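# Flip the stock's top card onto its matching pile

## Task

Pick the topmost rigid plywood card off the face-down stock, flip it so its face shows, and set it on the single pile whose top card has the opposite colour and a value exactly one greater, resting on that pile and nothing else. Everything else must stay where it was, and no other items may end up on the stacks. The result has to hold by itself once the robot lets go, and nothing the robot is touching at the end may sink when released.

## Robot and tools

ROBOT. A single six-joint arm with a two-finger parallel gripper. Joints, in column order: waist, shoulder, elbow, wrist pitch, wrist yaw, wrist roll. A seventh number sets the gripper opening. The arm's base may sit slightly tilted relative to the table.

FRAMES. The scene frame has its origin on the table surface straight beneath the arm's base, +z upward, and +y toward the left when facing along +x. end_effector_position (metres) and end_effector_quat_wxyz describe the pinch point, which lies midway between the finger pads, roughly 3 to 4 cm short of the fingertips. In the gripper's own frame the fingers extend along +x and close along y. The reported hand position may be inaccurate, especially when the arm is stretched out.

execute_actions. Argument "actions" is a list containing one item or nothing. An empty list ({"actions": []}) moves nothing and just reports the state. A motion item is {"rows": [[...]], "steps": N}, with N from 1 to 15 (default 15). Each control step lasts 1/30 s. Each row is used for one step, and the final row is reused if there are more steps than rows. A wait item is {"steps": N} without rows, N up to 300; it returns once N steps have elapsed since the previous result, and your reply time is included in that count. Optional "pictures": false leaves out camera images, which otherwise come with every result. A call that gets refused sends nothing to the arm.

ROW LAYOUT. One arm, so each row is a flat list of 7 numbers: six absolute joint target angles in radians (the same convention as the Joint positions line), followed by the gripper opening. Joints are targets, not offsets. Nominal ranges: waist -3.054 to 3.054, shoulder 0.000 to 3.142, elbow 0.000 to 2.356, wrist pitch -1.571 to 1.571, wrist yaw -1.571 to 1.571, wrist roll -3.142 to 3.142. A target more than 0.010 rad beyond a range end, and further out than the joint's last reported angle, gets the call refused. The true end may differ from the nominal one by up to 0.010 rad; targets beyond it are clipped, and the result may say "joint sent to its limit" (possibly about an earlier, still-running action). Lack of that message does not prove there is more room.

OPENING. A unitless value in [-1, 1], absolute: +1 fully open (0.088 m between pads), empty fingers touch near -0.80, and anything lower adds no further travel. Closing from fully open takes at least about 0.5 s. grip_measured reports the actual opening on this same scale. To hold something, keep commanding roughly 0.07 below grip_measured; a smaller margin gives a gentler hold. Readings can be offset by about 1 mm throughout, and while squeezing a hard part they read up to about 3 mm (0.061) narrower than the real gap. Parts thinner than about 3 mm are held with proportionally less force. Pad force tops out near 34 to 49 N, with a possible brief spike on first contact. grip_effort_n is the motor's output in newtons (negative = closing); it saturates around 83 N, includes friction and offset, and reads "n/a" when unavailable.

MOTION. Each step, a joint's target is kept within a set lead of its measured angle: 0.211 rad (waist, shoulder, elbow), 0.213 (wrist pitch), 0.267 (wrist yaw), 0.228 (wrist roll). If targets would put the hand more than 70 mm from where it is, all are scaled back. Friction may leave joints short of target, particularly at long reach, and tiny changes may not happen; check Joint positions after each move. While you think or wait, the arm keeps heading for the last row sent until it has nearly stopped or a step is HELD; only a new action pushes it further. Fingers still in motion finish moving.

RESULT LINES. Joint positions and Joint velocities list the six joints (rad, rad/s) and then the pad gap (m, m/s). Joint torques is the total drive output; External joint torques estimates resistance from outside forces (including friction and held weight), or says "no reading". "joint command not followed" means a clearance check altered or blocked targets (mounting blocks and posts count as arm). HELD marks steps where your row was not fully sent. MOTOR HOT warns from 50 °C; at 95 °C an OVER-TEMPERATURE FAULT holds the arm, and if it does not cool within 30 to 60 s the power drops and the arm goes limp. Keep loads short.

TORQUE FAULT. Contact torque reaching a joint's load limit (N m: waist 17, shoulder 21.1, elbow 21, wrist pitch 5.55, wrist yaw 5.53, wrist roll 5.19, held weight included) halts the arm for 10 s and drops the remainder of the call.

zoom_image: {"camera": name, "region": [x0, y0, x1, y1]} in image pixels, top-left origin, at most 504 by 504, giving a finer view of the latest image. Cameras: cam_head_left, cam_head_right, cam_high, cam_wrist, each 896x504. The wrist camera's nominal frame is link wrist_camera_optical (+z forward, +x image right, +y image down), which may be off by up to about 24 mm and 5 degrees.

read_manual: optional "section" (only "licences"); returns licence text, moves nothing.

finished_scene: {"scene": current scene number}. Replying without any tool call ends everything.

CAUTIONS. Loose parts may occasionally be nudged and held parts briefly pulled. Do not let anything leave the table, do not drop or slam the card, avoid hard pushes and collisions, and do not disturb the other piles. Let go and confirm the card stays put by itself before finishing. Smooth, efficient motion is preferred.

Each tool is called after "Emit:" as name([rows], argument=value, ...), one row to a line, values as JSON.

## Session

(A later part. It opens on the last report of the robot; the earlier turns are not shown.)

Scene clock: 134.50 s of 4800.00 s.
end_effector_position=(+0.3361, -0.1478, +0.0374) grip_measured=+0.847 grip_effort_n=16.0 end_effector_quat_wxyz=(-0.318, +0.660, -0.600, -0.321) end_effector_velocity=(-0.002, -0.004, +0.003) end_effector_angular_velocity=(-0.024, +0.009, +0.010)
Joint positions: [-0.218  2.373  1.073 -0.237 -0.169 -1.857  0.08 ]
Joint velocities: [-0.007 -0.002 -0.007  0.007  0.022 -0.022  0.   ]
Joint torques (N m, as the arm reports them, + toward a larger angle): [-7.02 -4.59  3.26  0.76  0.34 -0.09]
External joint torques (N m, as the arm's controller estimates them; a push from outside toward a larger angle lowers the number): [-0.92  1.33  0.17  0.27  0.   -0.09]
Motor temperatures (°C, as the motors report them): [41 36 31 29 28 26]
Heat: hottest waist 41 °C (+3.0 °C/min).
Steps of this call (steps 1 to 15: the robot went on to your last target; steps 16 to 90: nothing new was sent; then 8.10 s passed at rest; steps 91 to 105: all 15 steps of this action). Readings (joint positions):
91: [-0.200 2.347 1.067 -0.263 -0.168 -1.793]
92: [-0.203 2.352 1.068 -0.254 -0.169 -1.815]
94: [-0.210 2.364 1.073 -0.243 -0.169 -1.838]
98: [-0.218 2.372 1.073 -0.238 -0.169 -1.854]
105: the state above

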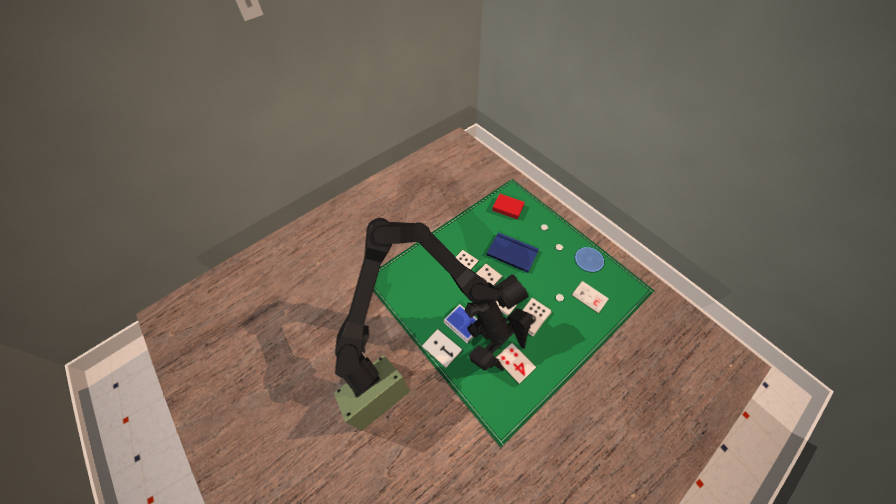

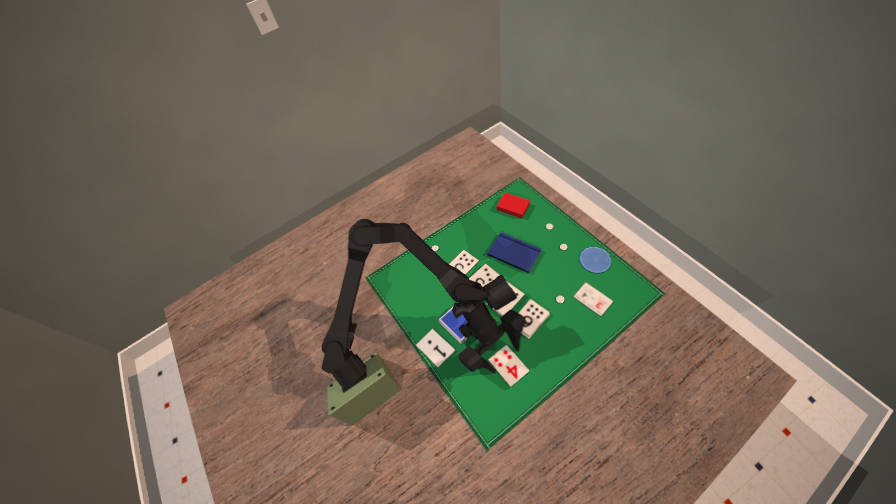

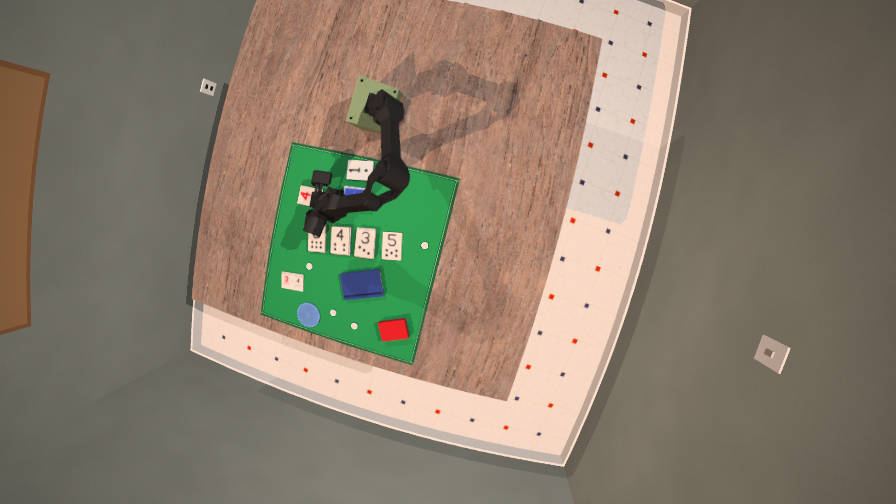

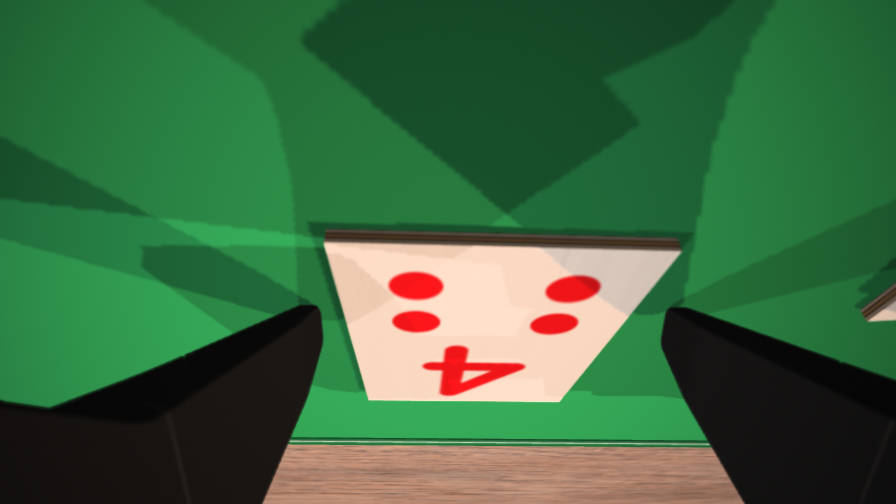

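Emit:
execute_actions([
  {"rows":[[-0.213,2.393,1.08,-0.228,-0.17,-1.88,0.85],[-0.213,2.393,1.08,-0.228,-0.17,-1.88,0.85],[-0.213,2.393,1.08,-0.228,-0.17,-1.88,0.85],[-0.213,2.393,1.08,-0.228,-0.17,-1.88,0.85],[-0.213,2.393,1.08,-0.228,-0.17,-1.88,0.85],[-0.213,2.393,1.08,-0.228,-0.17,-1.88,0.38]]},
], pictures=false)

Emit:
execute_actions([
  {"rows":[[-0.213,2.393,1.08,-0.228,-0.17,-1.88,0.38],[-0.22,2.37,1.08,-0.25,-0.17,-1.88,0.38],[-0.24,2.34,1.08,-0.28,-0.17,-1.9,0.38],[-0.27,2.3,1.08,-0.32,-0.17,-1.92,0.38],[-0.31,2.25,1.08,-0.37,-0.17,-1.95,0.38],[-0.35,2.18,1.08,-0.44,-0.17,-2.0,0.38]]},
])

Scene clock: 142.23 s of 4800.00 s.
end_effector_position=(+0.3364, -0.1493, +0.0363) grip_measured=+0.450 grip_effort_n=-83.5 end_effector_quat_wxyz=(-0.309, +0.665, -0.596, -0.327) end_effector_velocity=(+0.001, +0.000, +0.001) end_effector_angular_velocity=(+0.005, -0.004, +0.011)
Joint positions: [-0.216  2.379  1.074 -0.23  -0.165 -1.878  0.061]
Joint velocities: [-0.002 -0.002 -0.002  0.007 -0.007 -0.007 -0.   ]
Joint torques (N m, as the arm reports them, + toward a larger angle): [-6.43 -4.39  3.12  0.76  0.17 -0.07]
External joint torques (N m, as the arm's controller estimates them; a push from outside toward a larger angle lowers the number): [-0.34  1.6  -0.03  0.24 -0.17 -0.07]
Motor temperatures (°C, as the motors report them): [41 36 31 29 28 26]
Heat: hottest waist 41 °C (+2.0 °C/min).
Steps of this call (steps 1 to 15: the robot went on to your last target; steps 16 to 90: nothing new was sent; then 4.23 s passed at rest; steps 91 to 105: all 15 steps of this action). Readings (joint positions):
91: [-0.217 2.374 1.073 -0.236 -0.169 -1.861]
92: [-0.217 2.375 1.073 -0.235 -0.169 -1.867]
94: [-0.216 2.377 1.073 -0.233 -0.169 -1.873]
98: [-0.216 2.379 1.073 -0.231 -0.166 -1.877]
105: the state above

Scene clock: 142.73 s of 4800.00 s.
end_effector_position=(+0.3290, -0.1357, +0.1138) grip_measured=+0.450 grip_effort_n=-83.5 end_effector_quat_wxyz=(-0.316, +0.671, -0.592, -0.316) end_effector_velocity=(-0.030, +0.015, -0.032) end_effector_angular_velocity=(+0.069, +0.141, -0.023)
Joint positions: [-0.351  2.18   1.084 -0.437 -0.171 -1.996  0.061]
Joint velocities: [ 0.046  0.012 -0.046 -0.081 -0.022 -0.037  0.   ]
Joint torques (N m, as the arm reports them, + toward a larger angle): [-6.44 -5.61  3.23  0.81  0.39 -0.08]
External joint torques (N m, as the arm's controller estimates them; a push from outside toward a larger angle lowers the number): [-0.7  -0.35 -0.77  0.17  0.07 -0.08]
Motor temperatures (°C, as the motors report them): [41 36 31 29 28 26]
Heat: hottest waist 41 °C (+2.0 °C/min).
Steps of this call (steps 1 to 15: all 15 steps of this action). Readings (joint positions):
1: [-0.216 2.379 1.074 -0.230 -0.165 -1.878]
2: [-0.216 2.379 1.074 -0.231 -0.165 -1.878]
4: [-0.223 2.367 1.076 -0.259 -0.168 -1.891]
8: [-0.306 2.256 1.074 -0.395 -0.171 -1.967]
15: the state above

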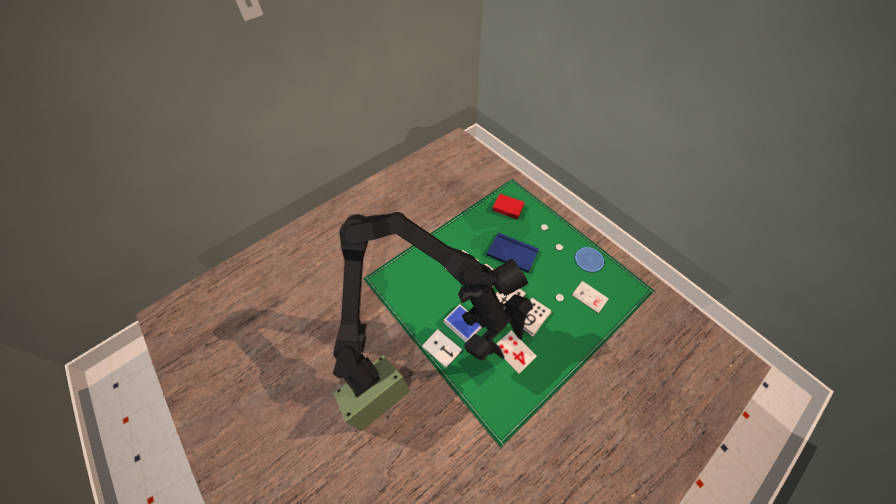

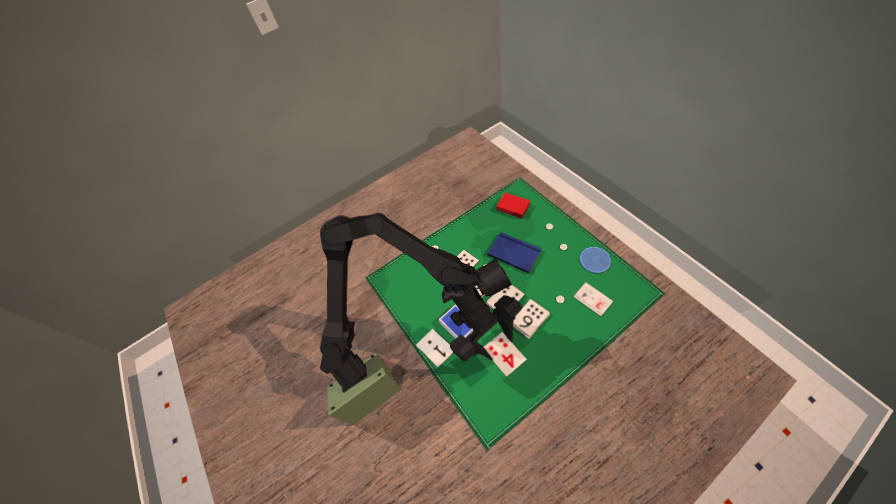

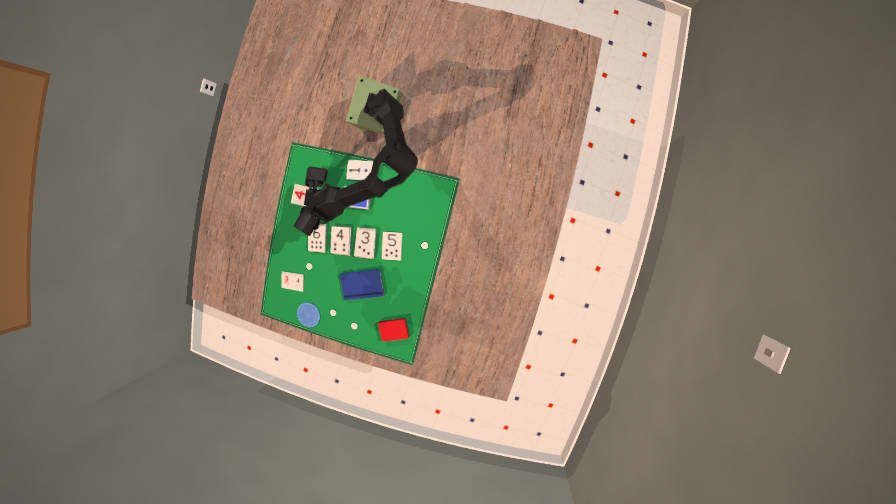

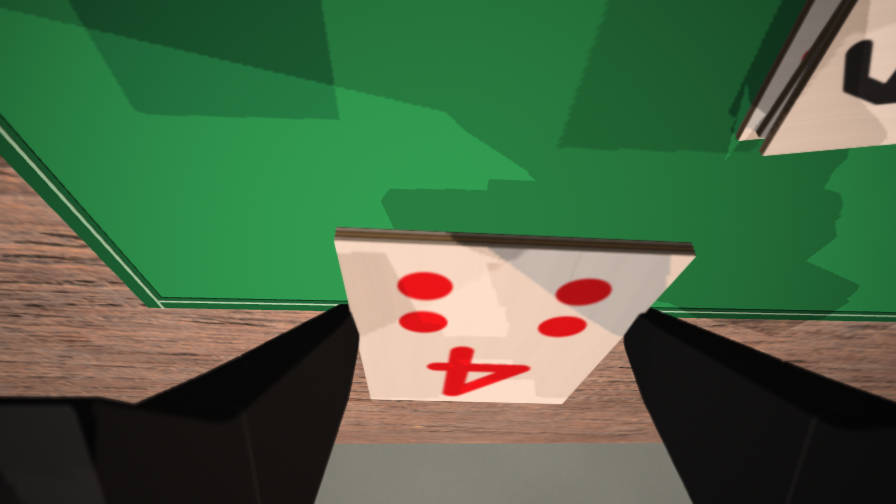

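Emit:
execute_actions([
  {"rows":[[-0.1,1.65,0.85,0.25,-0.62,-2.75,0.38]]},
], pictures=false)

Emit:
execute_actions([
  {"steps":12},
], pictures=false)

Emit:
execute_actions([
  {"rows":[[0.074,1.785,0.785,0.321,-0.623,-2.66,0.38]]},
])

Scene clock: 158.33 s of 4800.00 s.
end_effector_position=(+0.4247, +0.1067, +0.1657) grip_measured=+0.450 grip_effort_n=-83.5 end_effector_quat_wxyz=(+0.044, +0.933, +0.020, -0.356) end_effector_velocity=(+0.049, +0.249, +0.233) end_effector_angular_velocity=(-0.640, -0.782, +1.456)
Joint positions: [-0.101  1.673  0.867  0.2   -0.609 -2.684  0.061]
Joint velocities: [-0.002 -0.589 -0.002  0.637 -0.154 -0.755  0.   ]
Joint torques (N m, as the arm reports them, + toward a larger angle): [-5.67 -1.81  2.12  0.54  0.25 -0.09]
External joint torques (N m, as the arm's controller estimates them; a push from outside toward a larger angle lowers the number): [-0.62  0.14 -0.54  0.03 -0.06 -0.05]
Motor temperatures (°C, as the motors report them): [41 35 32 29 28 26]
Heat: hottest waist 41 °C (+2.0 °C/min).
Steps of this call (steps 1 to 15: the robot went on to your last target; steps 16 to 90: nothing new was sent; then 12.10 s passed at rest; steps 91 to 105: all 15 steps of this action). Readings (joint positions):
91: [-0.344 2.167 1.065 -0.411 -0.189 -2.023]
92: [-0.324 2.141 1.028 -0.367 -0.238 -2.068]
94: [-0.251 2.073 0.962 -0.303 -0.337 -2.148]
98: [-0.132 1.923 0.891 -0.129 -0.516 -2.337]
105: the state above

Scene clock: 158.73 s of 4800.00 s.
end_effector_position=(+0.4260, +0.1176, +0.1745) grip_measured=+0.450 grip_effort_n=-83.5 end_effector_quat_wxyz=(+0.085, +0.937, +0.052, -0.336) end_effector_velocity=(-0.004, -0.002, -0.005) end_effector_angular_velocity=(-0.002, +0.028, +0.008)
Joint positions: [-0.1    1.649  0.857  0.247 -0.617 -2.747  0.061]
Joint velocities: [-0.002  0.002 -0.002 -0.022 -0.022 -0.022 -0.   ]
Joint torques (N m, as the arm reports them, + toward a larger angle): [-5.61 -4.12  3.05  1.32  0.2  -0.1 ]
External joint torques (N m, as the arm's controller estimates them; a push from outside toward a larger angle lowers the number): [-0.56 -0.03 -1.36  0.26 -0.07 -0.08]
Motor temperatures (°C, as the motors report them): [41 35 32 29 28 26]
Heat: hottest waist 41 °C (+2.0 °C/min).
Steps of this call (steps 1 to 12: the robot went on to your last target). Readings (joint positions):
1: [-0.101 1.658 0.867 0.217 -0.613 -2.705]
2: [-0.101 1.650 0.867 0.227 -0.615 -2.719]
4: [-0.100 1.649 0.864 0.237 -0.616 -2.734]
8: [-0.100 1.649 0.857 0.245 -0.617 -2.745]
12: the state above

Scene clock: 159.23 s of 4800.00 s.
end_effector_position=(+0.4023, +0.1232, +0.0741) grip_measured=+0.450 grip_effort_n=-83.5 end_effector_quat_wxyz=(+0.042, +0.895, +0.060, -0.440) end_effector_velocity=(-0.002, -0.001, -0.000) end_effector_angular_velocity=(-0.000, +0.007, +0.003)
Joint positions: [ 0.077  1.783  0.785  0.319 -0.624 -2.662  0.061]
Joint velocities: [-0.002 -0.002 -0.002 -0.007 -0.007 -0.007  0.   ]
Joint torques (N m, as the arm reports them, + toward a larger angle): [-6.16 -4.81  2.86  1.11  0.24  0.09]
External joint torques (N m, as the arm's controller estimates them; a push from outside toward a larger angle lowers the number): [-0.93  0.14 -0.8   0.14  0.05  0.1 ]
Motor temperatures (°C, as the motors report them): [41 35 32 29 28 26]
Heat: hottest waist 41 °C (+2.0 °C/min).
Steps of this call (steps 1 to 15: all 15 steps of this action). Readings (joint positions):
1: [-0.094 1.659 0.851 0.260 -0.614 -2.737]
2: [-0.070 1.675 0.845 0.285 -0.614 -2.720]
4: [-0.001 1.720 0.828 0.298 -0.618 -2.692]
8: [0.081 1.781 0.787 0.306 -0.624 -2.668]
15: the state above

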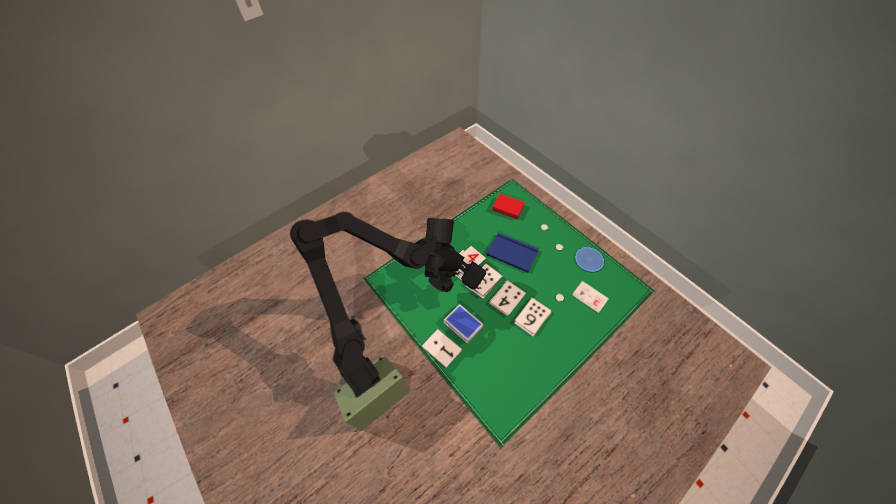

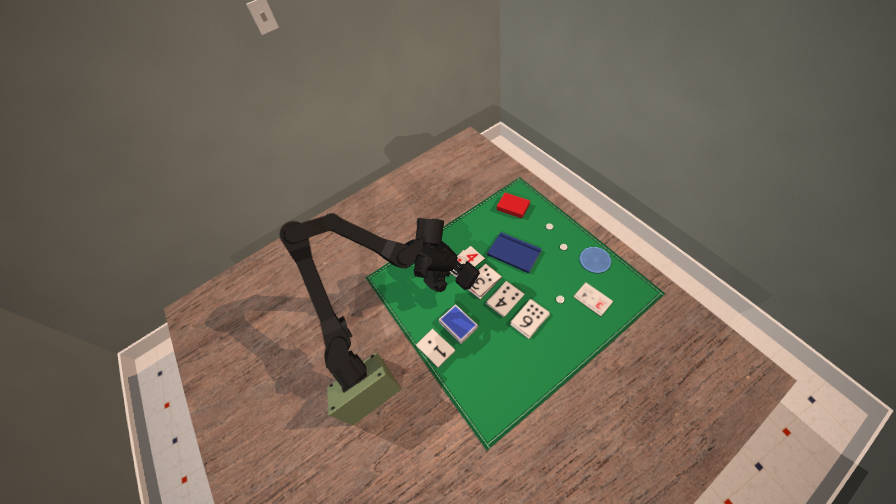

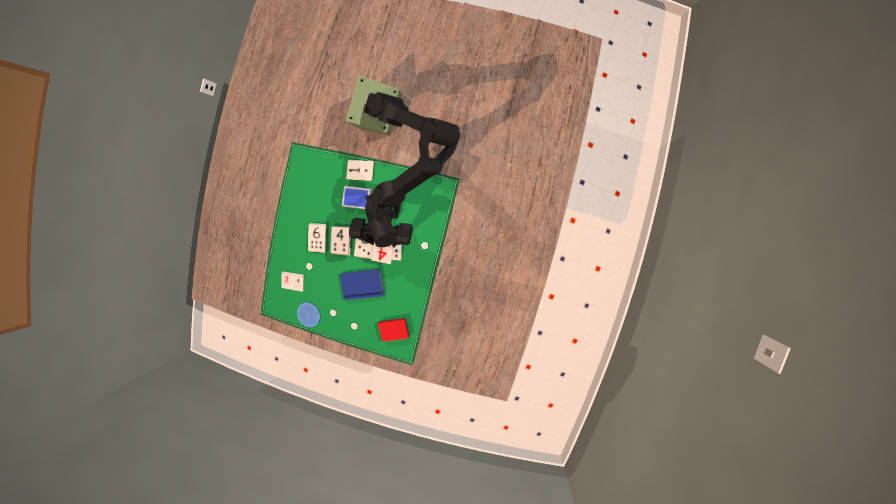

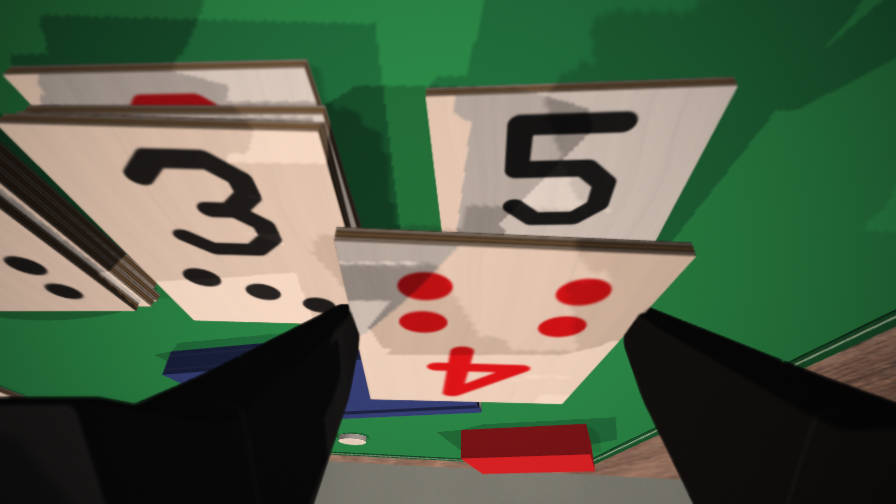

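Emit:
execute_actions([
  {"rows":[[0.125,1.81,0.785,0.346,-0.623,-2.63,0.38]]},
])

Scene clock: 175.67 s of 4800.00 s.
end_effector_position=(+0.3988, +0.1348, +0.0572) grip_measured=+0.450 grip_effort_n=-83.5 end_effector_quat_wxyz=(+0.036, +0.887, +0.071, -0.454) end_effector_velocity=(-0.002, -0.001, -0.000) end_effector_angular_velocity=(-0.000, +0.007, +0.003)
Joint positions: [ 0.128  1.802  0.785  0.343 -0.622 -2.633  0.061]
Joint velocities: [-0.002 -0.002 -0.002 -0.007 -0.007 -0.007 -0.   ]
Joint torques (N m, as the arm reports them, + toward a larger angle): [-6.09 -4.1   2.72  1.12  0.18  0.1 ]
External joint torques (N m, as the arm's controller estimates them; a push from outside toward a larger angle lowers the number): [-0.88  0.87 -0.6   0.23  0.01  0.1 ]
Motor temperatures (°C, as the motors report them): [41 34 32 30 28 26]
Heat: hottest waist 41 °C (+1.0 °C/min).
Steps of this call (steps 1 to 15: the robot went on to your last target; steps 16 to 90: nothing new was sent; then 12.93 s passed at rest; steps 91 to 105: all 15 steps of this action). Readings (joint positions):
91: [0.080 1.785 0.785 0.323 -0.623 -2.657]
92: [0.088 1.789 0.785 0.332 -0.622 -2.649]
94: [0.111 1.796 0.785 0.337 -0.622 -2.640]
98: [0.128 1.802 0.785 0.342 -0.622 -2.634]
105: the state above

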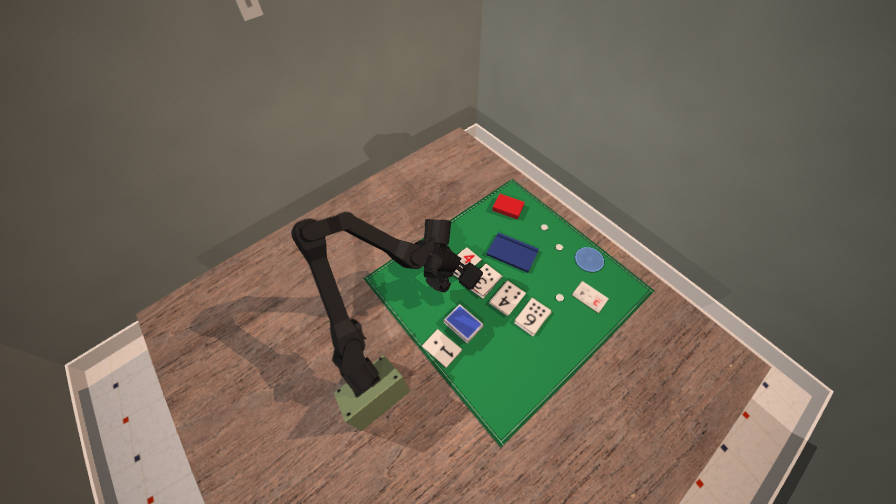

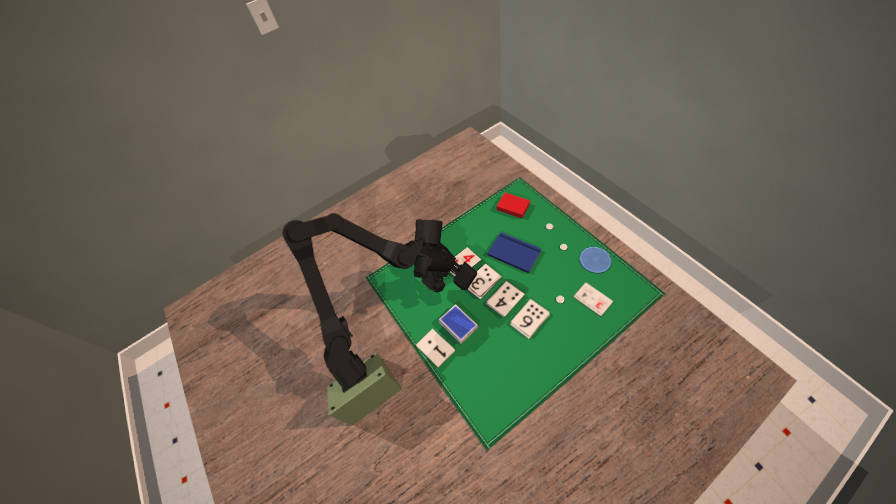

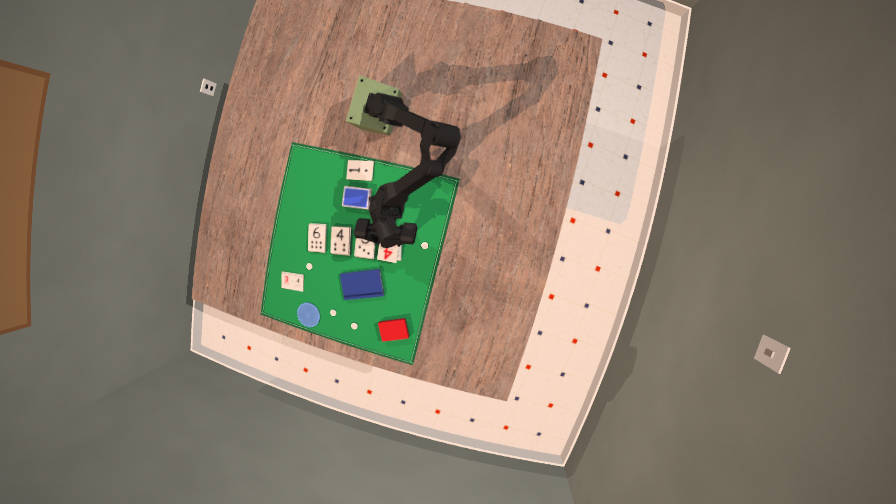

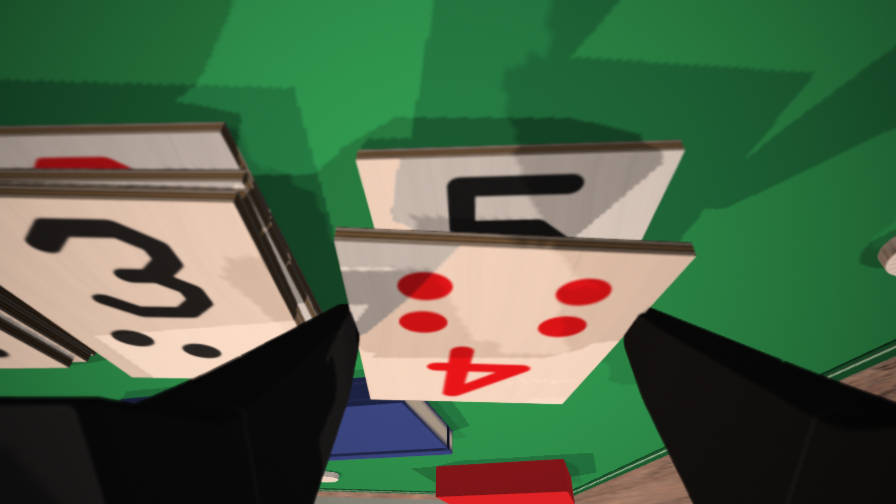

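Emit:
execute_actions([
  {"rows":[[0.152,1.835,0.78,0.37,-0.623,-2.615,0.38]]},
])

Scene clock: 184.00 s of 4800.00 s.
end_effector_position=(+0.3971, +0.1378, +0.0453) grip_measured=+0.450 grip_effort_n=-83.5 end_effector_quat_wxyz=(+0.033, +0.883, +0.076, -0.463) end_effector_velocity=(-0.002, +0.001, +0.002) end_effector_angular_velocity=(+0.009, +0.009, +0.010)
Joint positions: [ 0.154  1.827  0.784  0.368 -0.622 -2.617  0.061]
Joint velocities: [-0.007 -0.007 -0.002 -0.007 -0.022 -0.007 -0.   ]
Joint torques (N m, as the arm reports them, + toward a larger angle): [-5.98 -4.28  2.1   1.1   0.16  0.09]
External joint torques (N m, as the arm's controller estimates them; a push from outside toward a larger angle lowers the number): [-0.72  0.82 -1.05  0.23  0.    0.1 ]
Motor temperatures (°C, as the motors report them): [41 34 31 30 28 26]
Heat: hottest waist 41 °C (+1.0 °C/min).
Steps of this call (steps 1 to 15: the robot went on to your last target; steps 16 to 90: nothing new was sent; then 4.83 s passed at rest; steps 91 to 105: all 15 steps of this action). Readings (joint positions):
91: [0.129 1.805 0.785 0.348 -0.622 -2.629]
92: [0.133 1.810 0.785 0.357 -0.622 -2.625]
94: [0.144 1.819 0.785 0.361 -0.622 -2.621]
98: [0.154 1.827 0.784 0.366 -0.622 -2.618]
105: the state above

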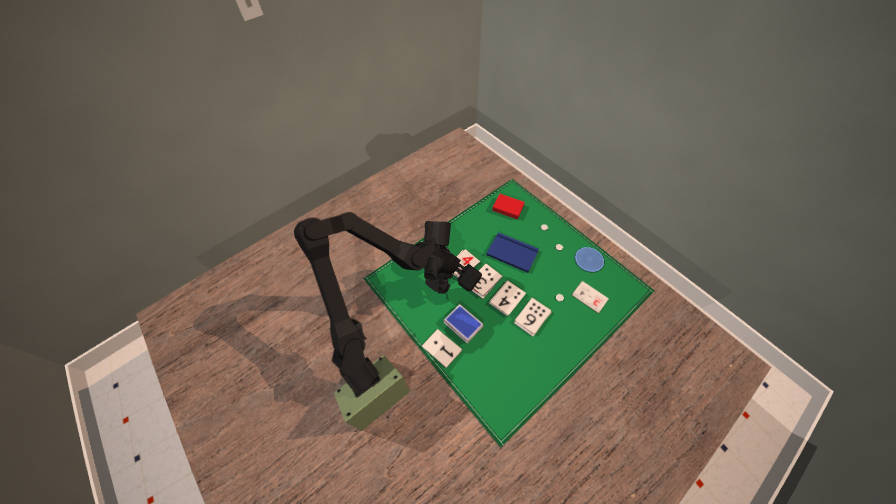

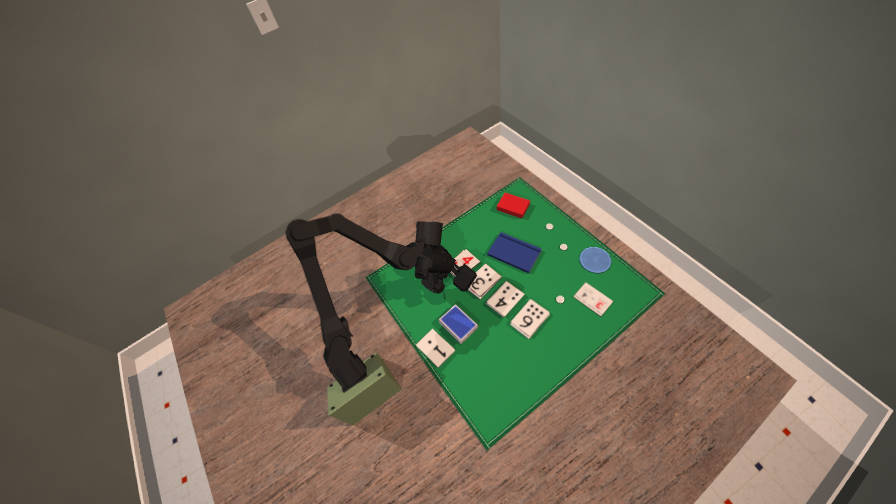

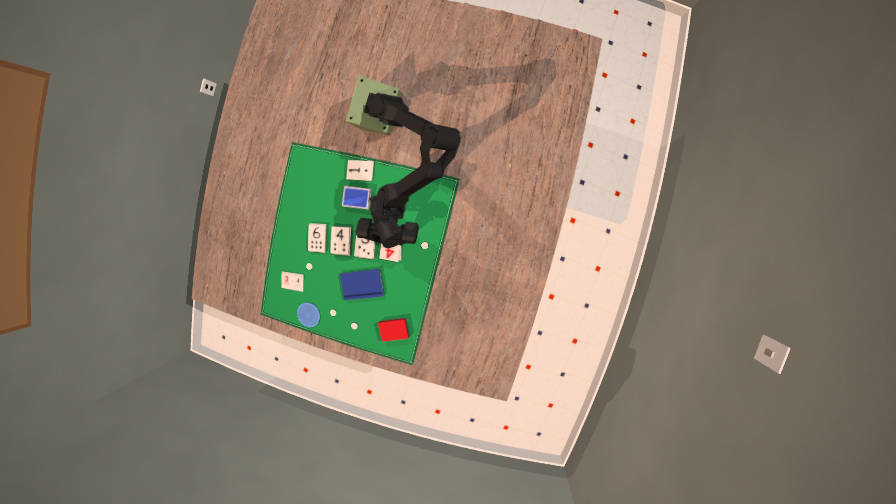

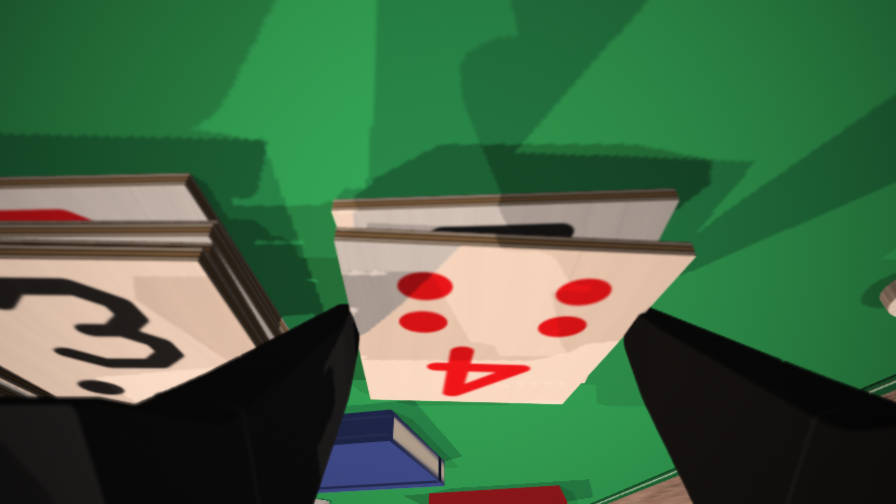

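Emit:
execute_actions([
  {"rows":[[0.161,1.848,0.772,0.382,-0.623,-2.61,0.38]]},
])

Scene clock: 190.33 s of 4800.00 s.
end_effector_position=(+0.3959, +0.1366, +0.0410) grip_measured=+0.450 grip_effort_n=-83.5 end_effector_quat_wxyz=(+0.031, +0.881, +0.076, -0.465) end_effector_velocity=(-0.003, +0.002, -0.000) end_effector_angular_velocity=(+0.010, +0.009, +0.017)
Joint positions: [ 0.159  1.838  0.779  0.381 -0.622 -2.612  0.061]
Joint velocities: [-0.002 -0.002 -0.007  0.007 -0.022 -0.007 -0.   ]
Joint torques (N m, as the arm reports them, + toward a larger angle): [-5.68 -3.93  1.76  1.05  0.16  0.11]
External joint torques (N m, as the arm's controller estimates them; a push from outside toward a larger angle lowers the number): [-0.42  1.21 -1.37  0.16  0.    0.12]
Motor temperatures (°C, as the motors report them): [41 34 31 30 28 26]
Heat: hottest waist 41 °C (+0.0 °C/min).
Steps of this call (steps 1 to 15: the robot went on to your last target; steps 16 to 90: nothing new was sent; then 2.83 s passed at rest; steps 91 to 105: all 15 steps of this action). Readings (joint positions):
91: [0.154 1.829 0.784 0.370 -0.622 -2.616]
92: [0.155 1.831 0.783 0.375 -0.622 -2.615]
94: [0.158 1.836 0.781 0.377 -0.622 -2.613]
98: [0.159 1.838 0.779 0.380 -0.622 -2.613]
105: the state above

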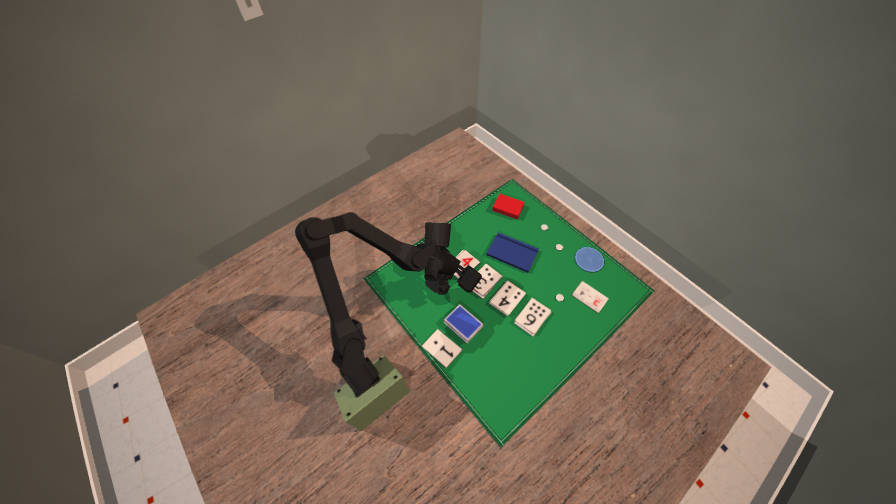

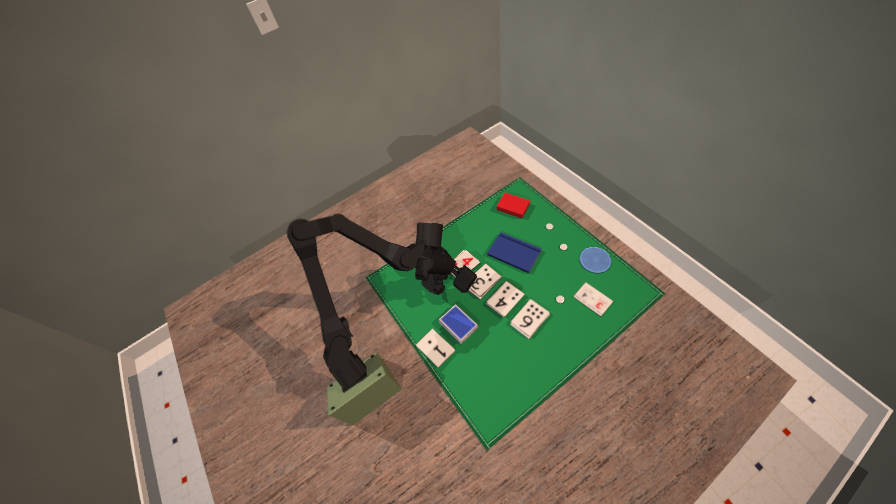

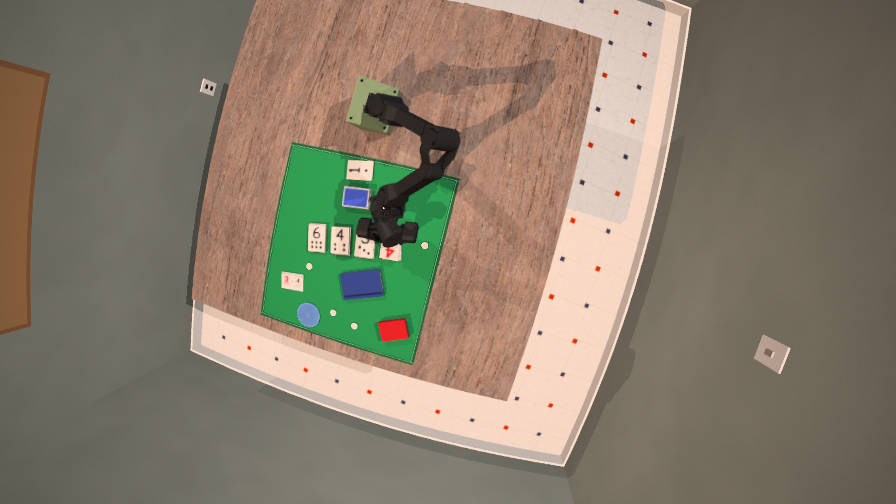

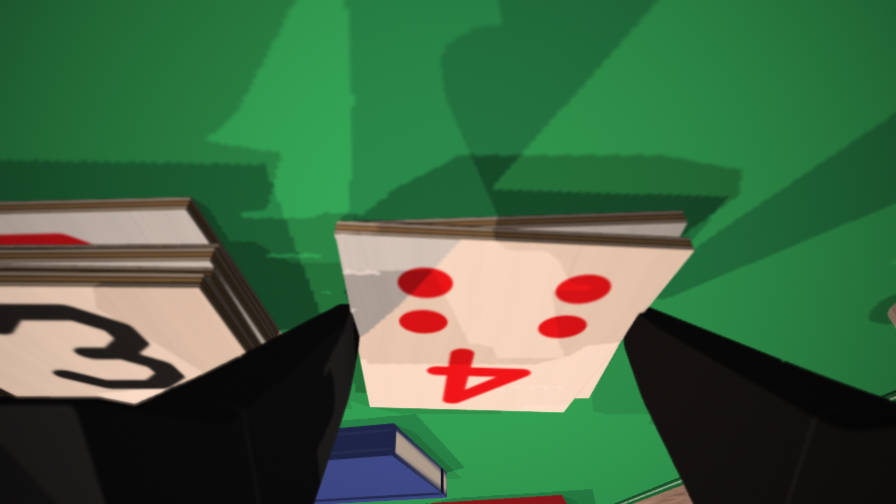

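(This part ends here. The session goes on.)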